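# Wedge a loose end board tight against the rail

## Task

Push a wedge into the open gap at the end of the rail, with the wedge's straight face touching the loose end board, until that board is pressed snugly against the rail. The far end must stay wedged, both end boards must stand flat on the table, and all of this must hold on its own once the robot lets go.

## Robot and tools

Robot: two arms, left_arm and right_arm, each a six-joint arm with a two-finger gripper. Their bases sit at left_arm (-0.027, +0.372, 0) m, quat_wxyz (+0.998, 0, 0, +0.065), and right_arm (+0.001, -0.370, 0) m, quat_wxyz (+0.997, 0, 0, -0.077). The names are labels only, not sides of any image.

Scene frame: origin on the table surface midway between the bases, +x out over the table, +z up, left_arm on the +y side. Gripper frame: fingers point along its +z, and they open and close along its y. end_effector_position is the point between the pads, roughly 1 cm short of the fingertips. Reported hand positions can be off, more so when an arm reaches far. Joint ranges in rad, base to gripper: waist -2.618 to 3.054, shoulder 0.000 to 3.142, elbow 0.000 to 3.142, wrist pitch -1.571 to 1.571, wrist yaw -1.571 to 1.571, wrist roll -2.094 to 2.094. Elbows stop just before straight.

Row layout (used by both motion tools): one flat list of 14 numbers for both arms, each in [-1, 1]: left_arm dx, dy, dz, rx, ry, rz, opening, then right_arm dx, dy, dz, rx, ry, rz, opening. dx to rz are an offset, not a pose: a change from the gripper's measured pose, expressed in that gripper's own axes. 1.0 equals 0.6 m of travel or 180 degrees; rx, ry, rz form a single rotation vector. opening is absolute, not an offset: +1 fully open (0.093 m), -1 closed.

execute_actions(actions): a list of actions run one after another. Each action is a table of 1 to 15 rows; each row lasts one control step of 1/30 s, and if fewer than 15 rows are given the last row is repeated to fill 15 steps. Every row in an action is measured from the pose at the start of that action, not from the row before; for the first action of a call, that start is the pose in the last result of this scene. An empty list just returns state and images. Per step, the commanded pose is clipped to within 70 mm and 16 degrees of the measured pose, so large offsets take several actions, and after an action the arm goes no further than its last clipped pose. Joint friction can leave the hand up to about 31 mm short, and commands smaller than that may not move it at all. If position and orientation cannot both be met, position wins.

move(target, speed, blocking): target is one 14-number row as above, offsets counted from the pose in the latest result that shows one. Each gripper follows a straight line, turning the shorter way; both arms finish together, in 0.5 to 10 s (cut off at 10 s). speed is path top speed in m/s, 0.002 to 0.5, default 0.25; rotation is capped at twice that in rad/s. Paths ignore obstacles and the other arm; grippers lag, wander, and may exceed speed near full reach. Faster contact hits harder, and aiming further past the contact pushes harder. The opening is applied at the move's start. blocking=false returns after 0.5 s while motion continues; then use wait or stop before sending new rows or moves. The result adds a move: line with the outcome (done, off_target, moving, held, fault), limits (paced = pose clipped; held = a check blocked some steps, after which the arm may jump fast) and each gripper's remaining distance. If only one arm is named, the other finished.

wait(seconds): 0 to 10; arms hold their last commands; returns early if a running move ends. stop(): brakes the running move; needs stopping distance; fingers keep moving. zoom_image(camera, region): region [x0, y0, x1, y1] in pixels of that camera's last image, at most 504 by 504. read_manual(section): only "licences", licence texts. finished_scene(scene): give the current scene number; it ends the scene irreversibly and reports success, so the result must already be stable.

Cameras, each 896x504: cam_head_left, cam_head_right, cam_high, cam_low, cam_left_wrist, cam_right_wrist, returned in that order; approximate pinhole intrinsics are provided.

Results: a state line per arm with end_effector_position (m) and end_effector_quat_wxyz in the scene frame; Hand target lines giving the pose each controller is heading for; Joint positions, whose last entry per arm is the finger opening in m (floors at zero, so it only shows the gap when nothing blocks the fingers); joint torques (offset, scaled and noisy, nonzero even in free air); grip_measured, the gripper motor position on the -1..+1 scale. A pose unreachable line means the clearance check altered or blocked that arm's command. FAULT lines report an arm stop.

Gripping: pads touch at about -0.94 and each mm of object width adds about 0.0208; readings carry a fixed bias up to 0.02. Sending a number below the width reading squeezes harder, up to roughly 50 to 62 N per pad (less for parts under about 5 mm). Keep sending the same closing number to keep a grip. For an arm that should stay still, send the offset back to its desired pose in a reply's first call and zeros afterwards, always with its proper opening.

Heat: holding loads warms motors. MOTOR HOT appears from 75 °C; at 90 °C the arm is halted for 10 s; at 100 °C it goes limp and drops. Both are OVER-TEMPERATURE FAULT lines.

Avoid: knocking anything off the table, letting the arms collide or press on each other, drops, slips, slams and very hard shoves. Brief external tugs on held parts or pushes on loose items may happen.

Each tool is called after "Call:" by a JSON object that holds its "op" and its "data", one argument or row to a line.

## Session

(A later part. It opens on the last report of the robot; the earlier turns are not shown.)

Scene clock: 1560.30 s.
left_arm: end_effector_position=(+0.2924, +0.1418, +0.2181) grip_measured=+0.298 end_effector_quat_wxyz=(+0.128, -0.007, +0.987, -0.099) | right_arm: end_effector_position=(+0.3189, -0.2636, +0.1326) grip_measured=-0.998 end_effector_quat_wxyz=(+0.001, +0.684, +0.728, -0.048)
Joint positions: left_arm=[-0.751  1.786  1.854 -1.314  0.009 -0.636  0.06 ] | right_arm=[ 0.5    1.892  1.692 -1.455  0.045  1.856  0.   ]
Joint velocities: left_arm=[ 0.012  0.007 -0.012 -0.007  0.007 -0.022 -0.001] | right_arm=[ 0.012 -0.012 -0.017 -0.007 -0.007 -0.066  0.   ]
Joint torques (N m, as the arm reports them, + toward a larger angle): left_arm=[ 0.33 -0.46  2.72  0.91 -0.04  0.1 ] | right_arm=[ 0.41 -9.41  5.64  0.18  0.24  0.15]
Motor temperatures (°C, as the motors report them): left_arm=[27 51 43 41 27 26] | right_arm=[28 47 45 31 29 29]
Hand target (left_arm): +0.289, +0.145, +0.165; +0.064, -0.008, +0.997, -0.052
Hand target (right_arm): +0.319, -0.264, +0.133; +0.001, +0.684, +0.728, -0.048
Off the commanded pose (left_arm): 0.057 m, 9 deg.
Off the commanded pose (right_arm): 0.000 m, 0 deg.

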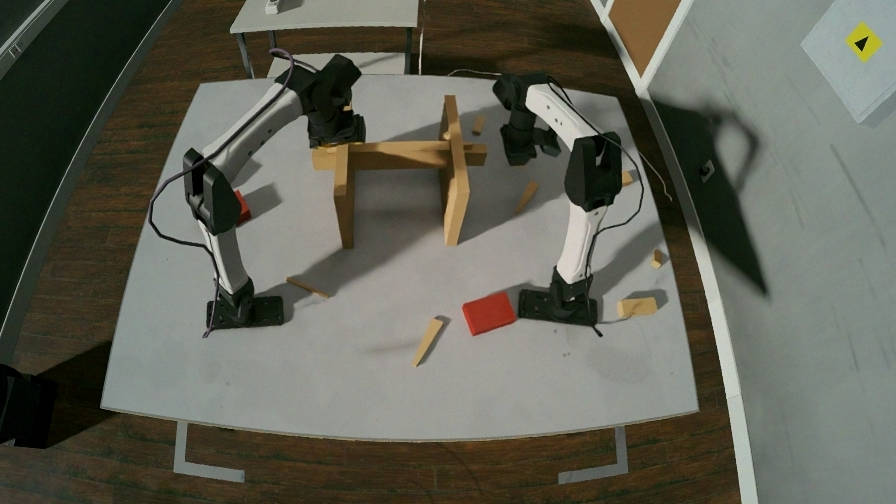

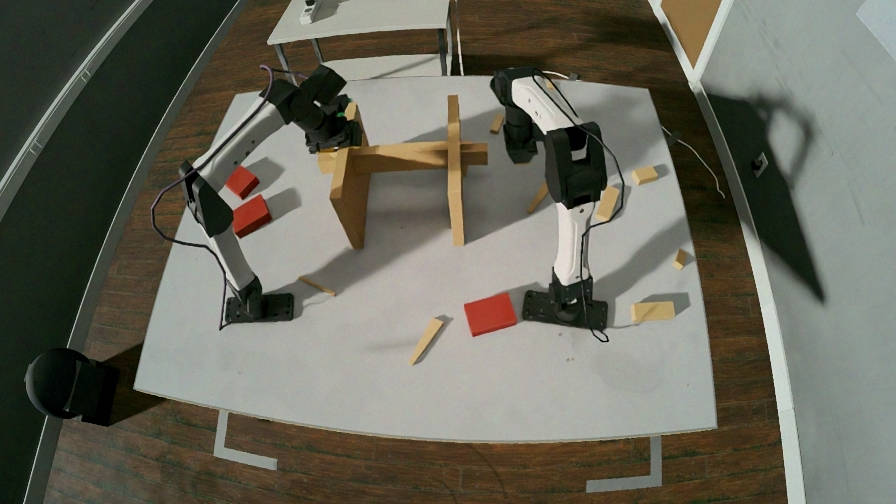

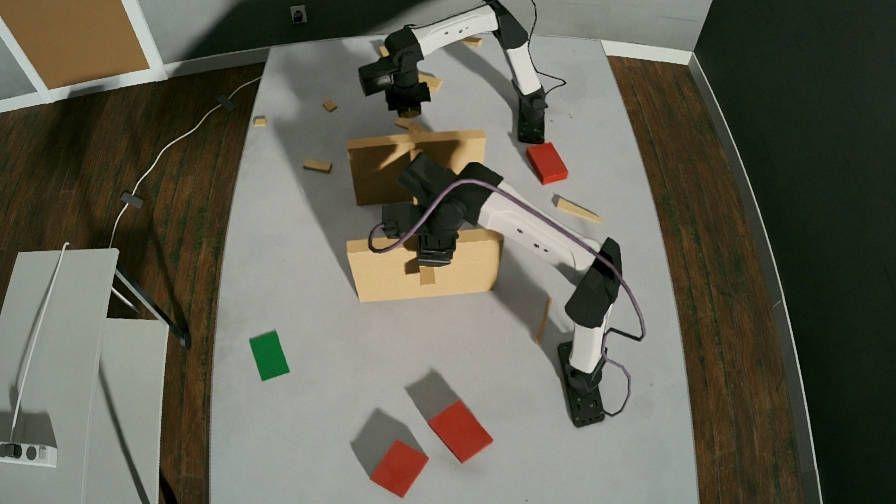

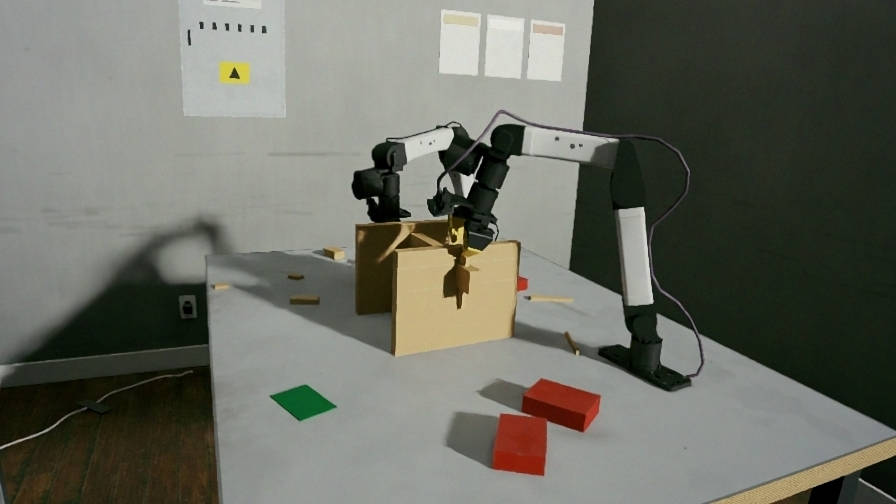

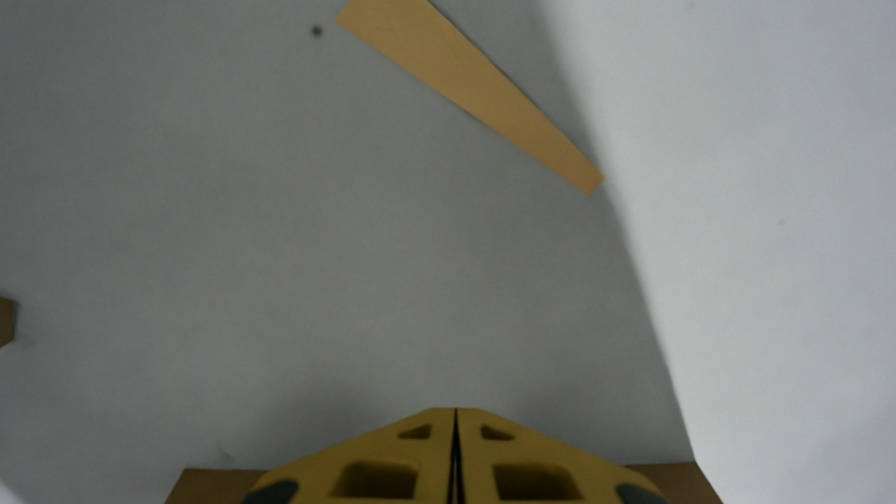

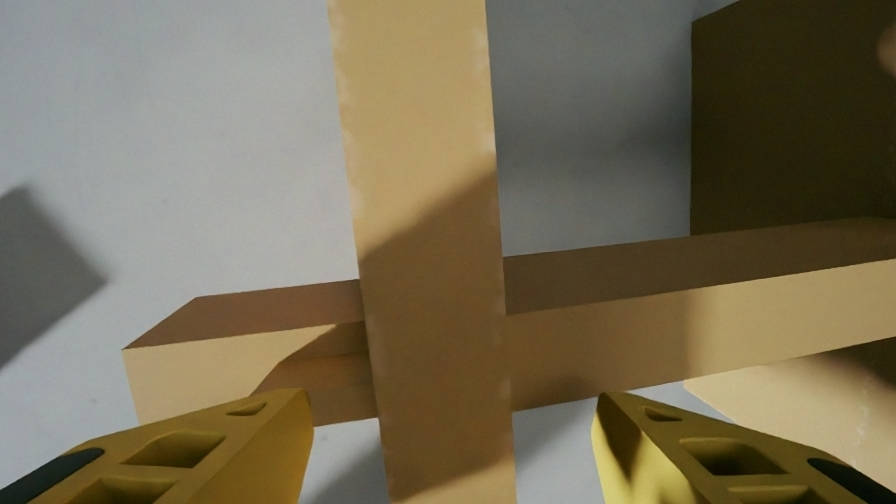

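Call:
{"op": "execute_actions", "data": {
  "actions": [
    [[0.0236,0.0186,0.086,-0.0298,0.0393,0,0.3,0,0,0,0,0,0,-1],[0.022,0.0173,0.080,-0.0277,0.0366,0,0.3,0,0,0,0,0,0,-1],[0.0203,0.016,0.074,-0.0256,0.0338,0,0.3,0,0,0,0,0,0,-1],[0.0187,0.0147,0.068,-0.0236,0.0311,0,0.3,0,0,0,0,0,0,-1],[0.017,0.0134,0.062,-0.0215,0.0283,0,0.3,0,0,0,0,0,0,-1],[0.0154,0.0121,0.056,-0.0194,0.0256,0,0.3,0,0,0,0,0,0,-1],[0.0137,0.0108,0.050,-0.0173,0.0228,0,0.3,0,0,0,0,0,0,-1],[0.0121,0.0095,0.044,-0.0152,0.0201,0,0.3,0,0,0,0,0,0,-1],[0.0104,0.0082,0.038,-0.0132,0.0174,0,0.3,0,0,0,0,0,0,-1],[0.0088,0.0069,0.032,-0.0111,0.0146,0,0.3,0,0,0,0,0,0,-1],[0.0071,0.0056,0.026,-0.009,0.0119,0,0.3,0,0,0,0,0,0,-1],[0.0055,0.0043,0.020,-0.0069,0.0091,0,0.3,0,0,0,0,0,0,-1],[0.0038,0.003,0.014,-0.0048,0.0064,0,0.3,0,0,0,0,0,0,-1],[0.0022,0.0017,0.008,-0.0028,0.0037,0,0.3,0,0,0,0,0,0,-1],[0.0005,0.0004,0.002,-0.0007,0.0009,0,0.3,0,0,0,0,0,0,-1]],
    [[-0.0014,-0.0011,-0.005,0.0012,-0.0016,0,0.3,0,0,0,0,0,0,-1],[-0.0027,-0.0022,-0.010,0.0024,-0.0032,0,0.3,0,0,0,0,0,0,-1],[-0.0041,-0.0032,-0.015,0.0036,-0.0048,0,0.3,0,0,0,0,0,0,-1],[-0.0055,-0.0043,-0.020,0.0048,-0.0064,0,0.3,0,0,0,0,0,0,-1],[-0.0069,-0.0054,-0.025,0.006,-0.008,0,0.3,0,0,0,0,0,0,-1],[-0.0082,-0.0065,-0.030,0.0072,-0.0096,0,0.3,0,0,0,0,0,0,-1],[-0.0096,-0.0075,-0.035,0.0084,-0.0112,0,0.3,0,0,0,0,0,0,-1],[-0.011,-0.0086,-0.040,0.0096,-0.0128,0,0.3,0,0,0,0,0,0,-1],[-0.0123,-0.0097,-0.045,0.0108,-0.0144,0,0.3,0,0,0,0,0,0,-1],[-0.0137,-0.0108,-0.050,0.012,-0.016,0,0.3,0,0,0,0,0,0,-1],[-0.0151,-0.0118,-0.055,0.0132,-0.0176,0,0.3,0,0,0,0,0,0,-1],[-0.0165,-0.0129,-0.060,0.0144,-0.0192,0,0.3,0,0,0,0,0,0,-1],[-0.0178,-0.014,-0.065,0.0156,-0.0208,0,0.3,0,0,0,0,0,0,-1],[-0.0192,-0.015,-0.070,0.0168,-0.0224,0,0.3,0,0,0,0,0,0,-1],[-0.0206,-0.0161,-0.075,0.018,-0.024,0,0.3,0,0,0,0,0,0,-1]]
  ]
}}

Scene clock: 1574.13 s.
left_arm: end_effector_position=(+0.2952, +0.1395, +0.2470) grip_measured=+0.298 end_effector_quat_wxyz=(+0.152, -0.007, +0.981, -0.117) | right_arm: end_effector_position=(+0.3189, -0.2636, +0.1326) grip_measured=-0.998 end_effector_quat_wxyz=(+0.001, +0.684, +0.728, -0.048)
Joint positions: left_arm=[-0.751  1.78   1.947 -1.351  0.01  -0.636  0.06 ] | right_arm=[ 0.5    1.892  1.692 -1.455  0.045  1.856  0.   ]
Joint velocities: left_arm=[-0.012  0.002  0.291 -0.081  0.11  -0.037 -0.001] | right_arm=[-0.007 -0.032 -0.007  0.007  0.007  0.022  0.   ]
Joint torques (N m, as the arm reports them, + toward a larger angle): left_arm=[  0.08 -10.06   8.6    1.03  -0.07   0.08] | right_arm=[ 0.4  -9.4   5.65  0.18  0.25  0.15]
Motor temperatures (°C, as the motors report them): left_arm=[27 48 42 39 27 26] | right_arm=[28 47 45 31 29 29]
Hand target (left_arm): +0.291, +0.142, +0.267; +0.168, -0.006, +0.977, -0.128
Hand target (right_arm): +0.319, -0.264, +0.133; +0.001, +0.684, +0.728, -0.048
Off the commanded pose (left_arm): 0.021 m, 2 deg.
Off the commanded pose (right_arm): 0.000 m, 0 deg.

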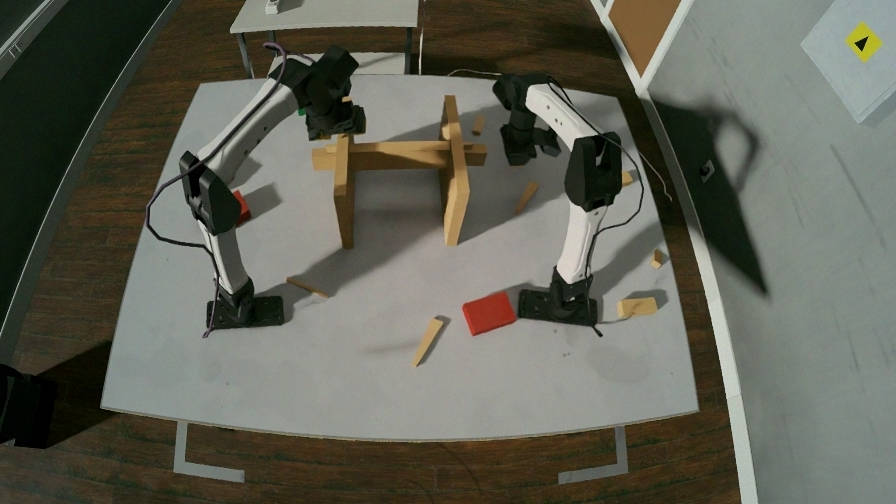

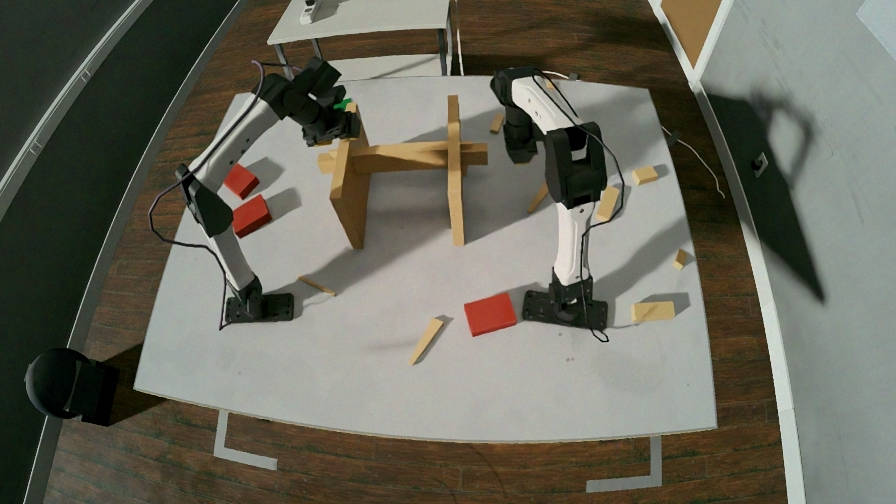

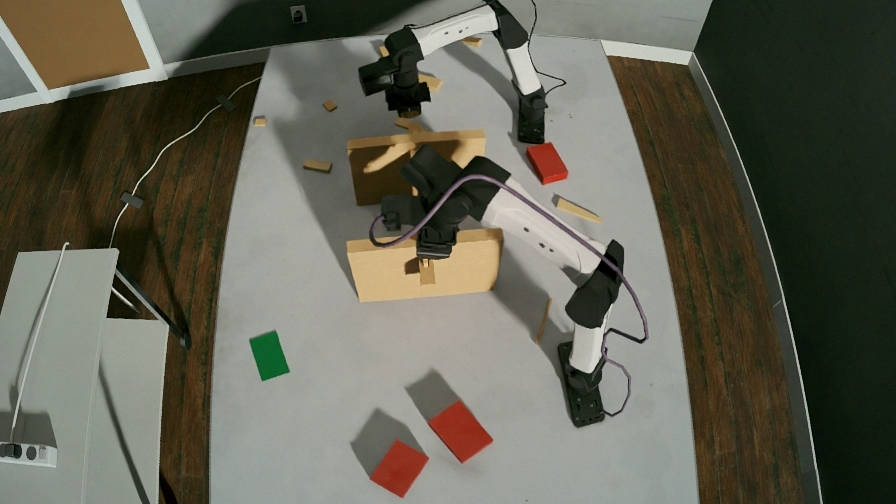

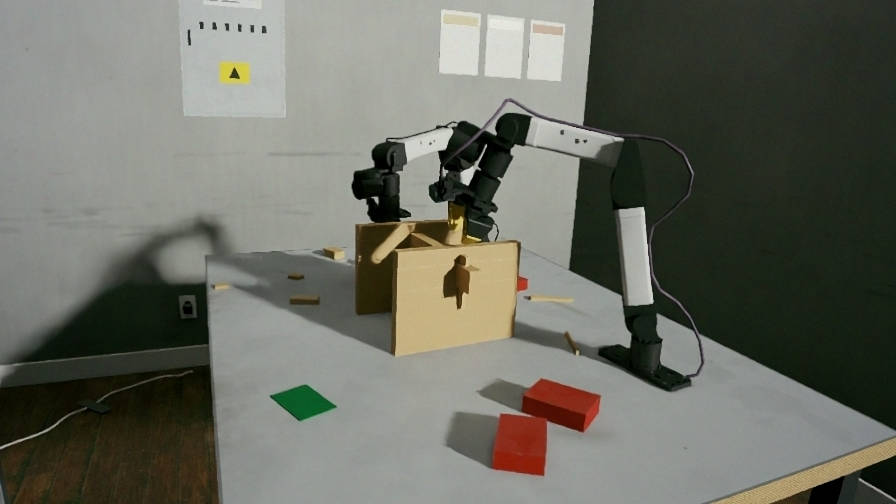

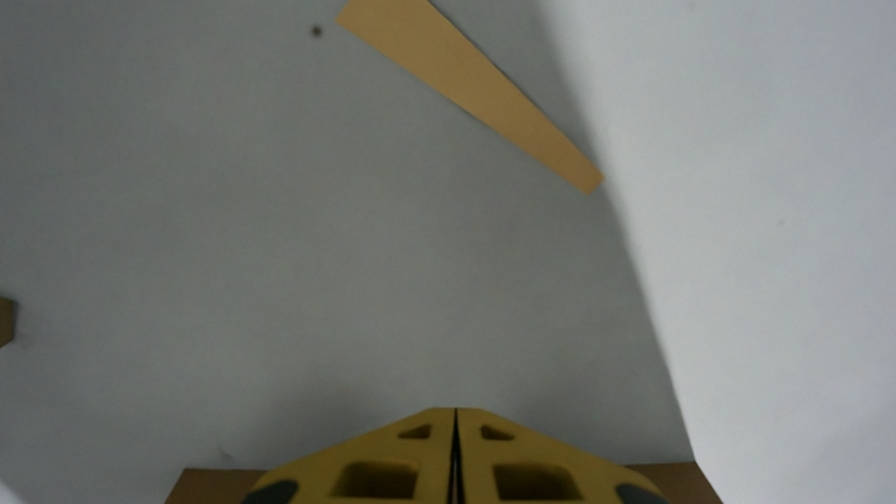

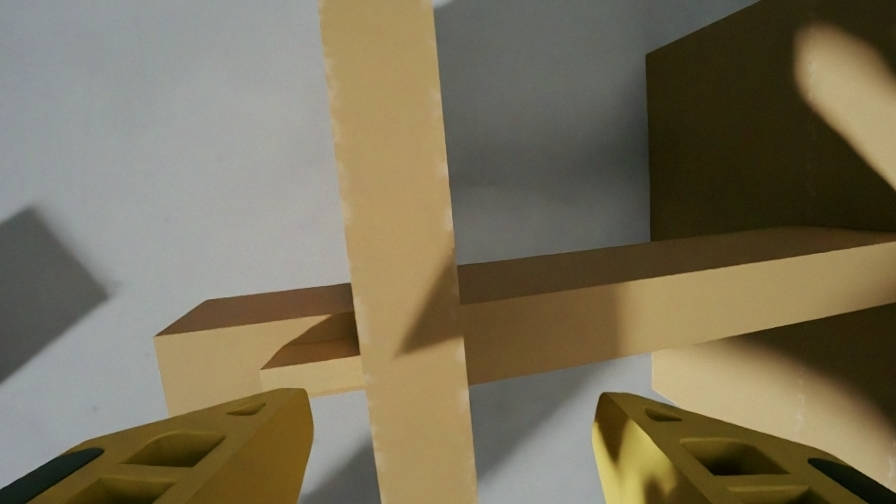

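Call:
{"op": "zoom_image", "data": {
  "camera": "cam_head_left",
  "region": [300, 80, 500, 260]
}}

Call:
{"op": "execute_actions", "data": {
  "actions": []
}}

Region (300, 80, 500, 260) of cam_head_left's 896x504 image, scaled by 2.520, with more detail than that image has; it fills the top 454 rows of this view, and the rest is white.

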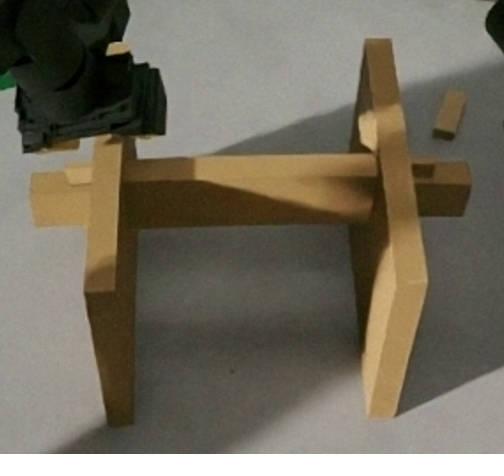

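Scene clock: 1577.03 s.
left_arm: end_effector_position=(+0.2932, +0.1410, +0.2538) grip_measured=+0.298 end_effector_quat_wxyz=(+0.155, -0.006, +0.981, -0.119) | right_arm: end_effector_position=(+0.3189, -0.2636, +0.1326) grip_measured=-0.998 end_effector_quat_wxyz=(+0.001, +0.684, +0.728, -0.048)
Joint positions: left_arm=[-0.751  1.774  1.965 -1.369  0.01  -0.636  0.06 ] | right_arm=[ 0.5    1.892  1.692 -1.455  0.045  1.856  0.   ]
Joint velocities: left_arm=[-0.022 -0.012  0.022 -0.022 -0.007  0.022  0.   ] | right_arm=[ 0.002  0.002 -0.022 -0.037  0.022  0.022  0.   ]
Joint torques (N m, as the arm reports them, + toward a larger angle): left_arm=[ 0.05 -9.39  8.4   1.02  0.    0.12] | right_arm=[ 0.4  -9.41  5.64  0.18  0.25  0.15]
Motor temperatures (°C, as the motors report them): left_arm=[27 49 42 39 27 26] | right_arm=[28 47 45 31 29 29]
Hand target (left_arm): +0.291, +0.142, +0.267; +0.168, -0.006, +0.977, -0.128
Hand target (right_arm): +0.319, -0.264, +0.133; +0.001, +0.684, +0.728, -0.048
Off the commanded pose (left_arm): 0.014 m, 2 deg.
Off the commanded pose (right_arm): 0.000 m, 0 deg.

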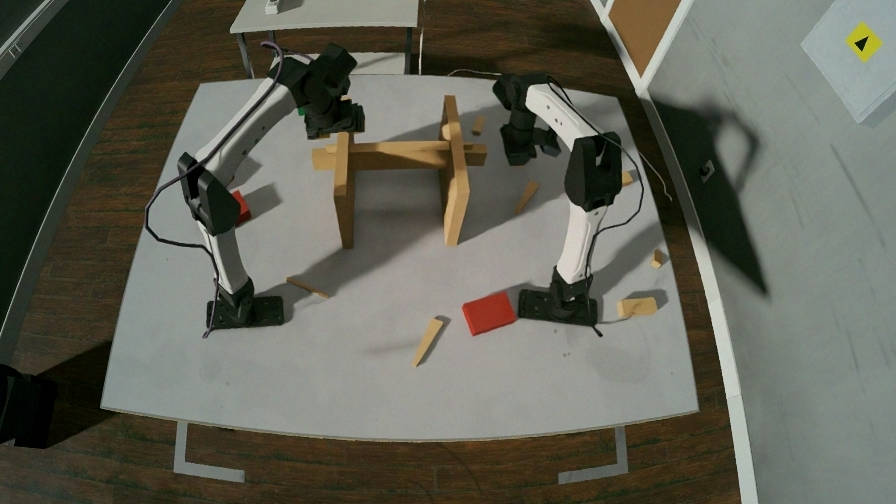

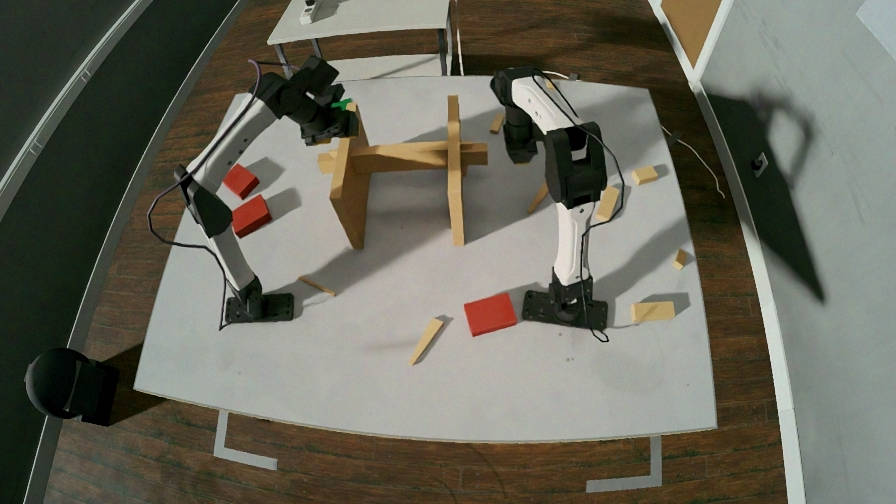

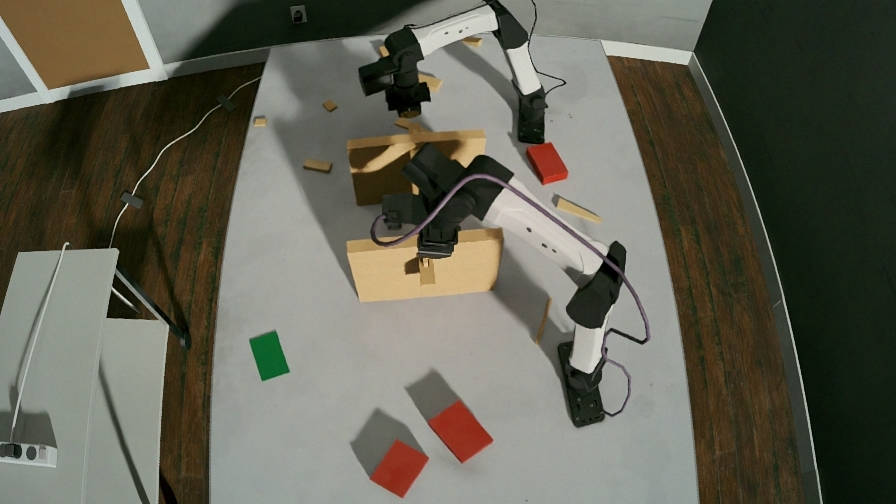

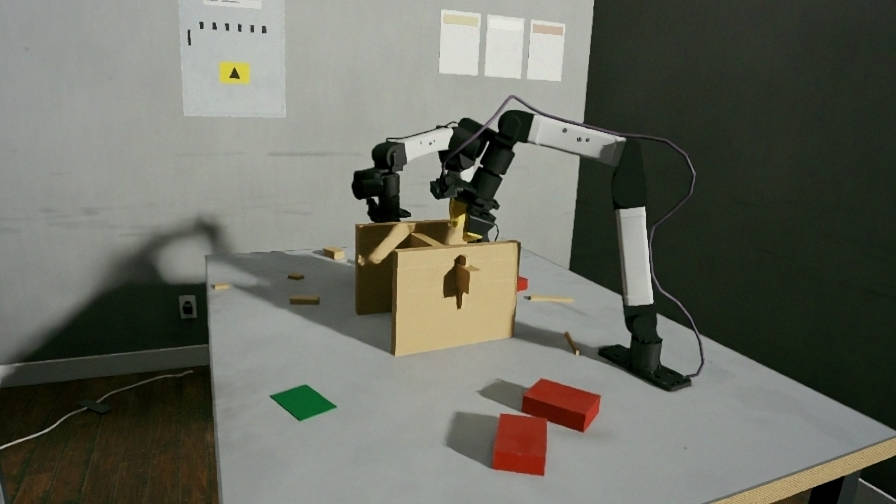

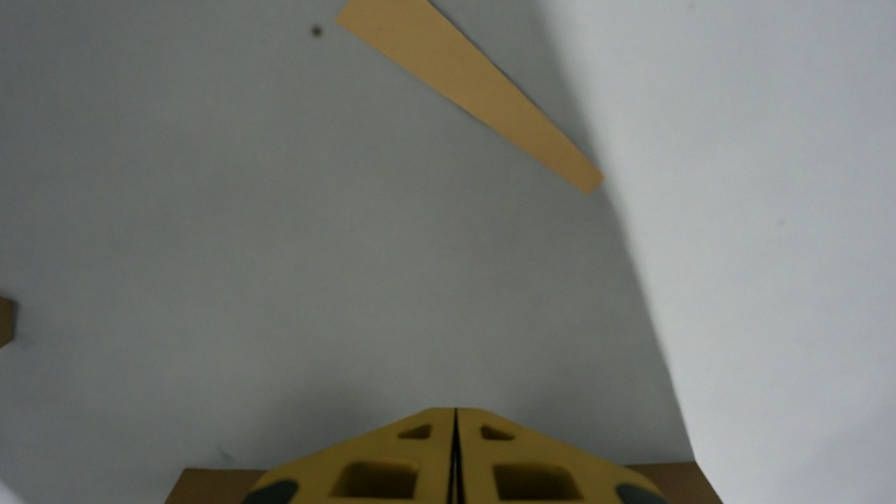

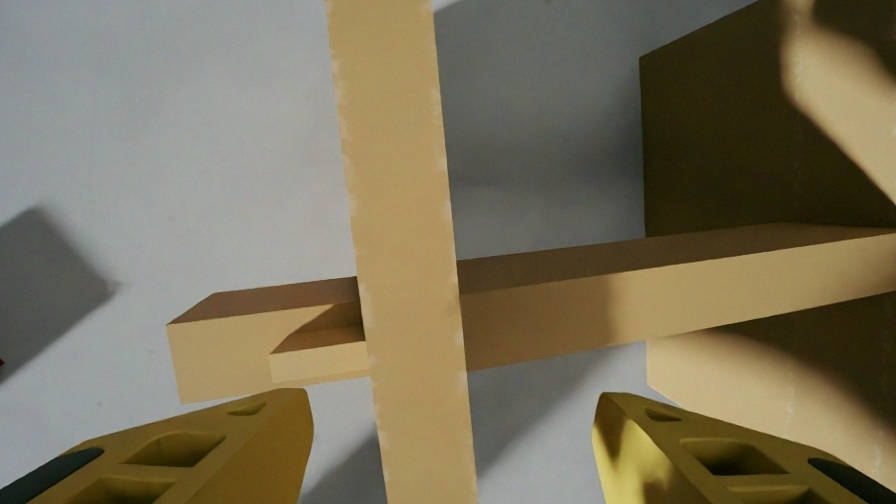

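Everything is clear of the assembly and the wedge held under a ~20 N press. Finishing scene 1.

Call:
{"op": "finished_scene", "data": {
  "scene": 1
}}

The scene is finished: the task was done.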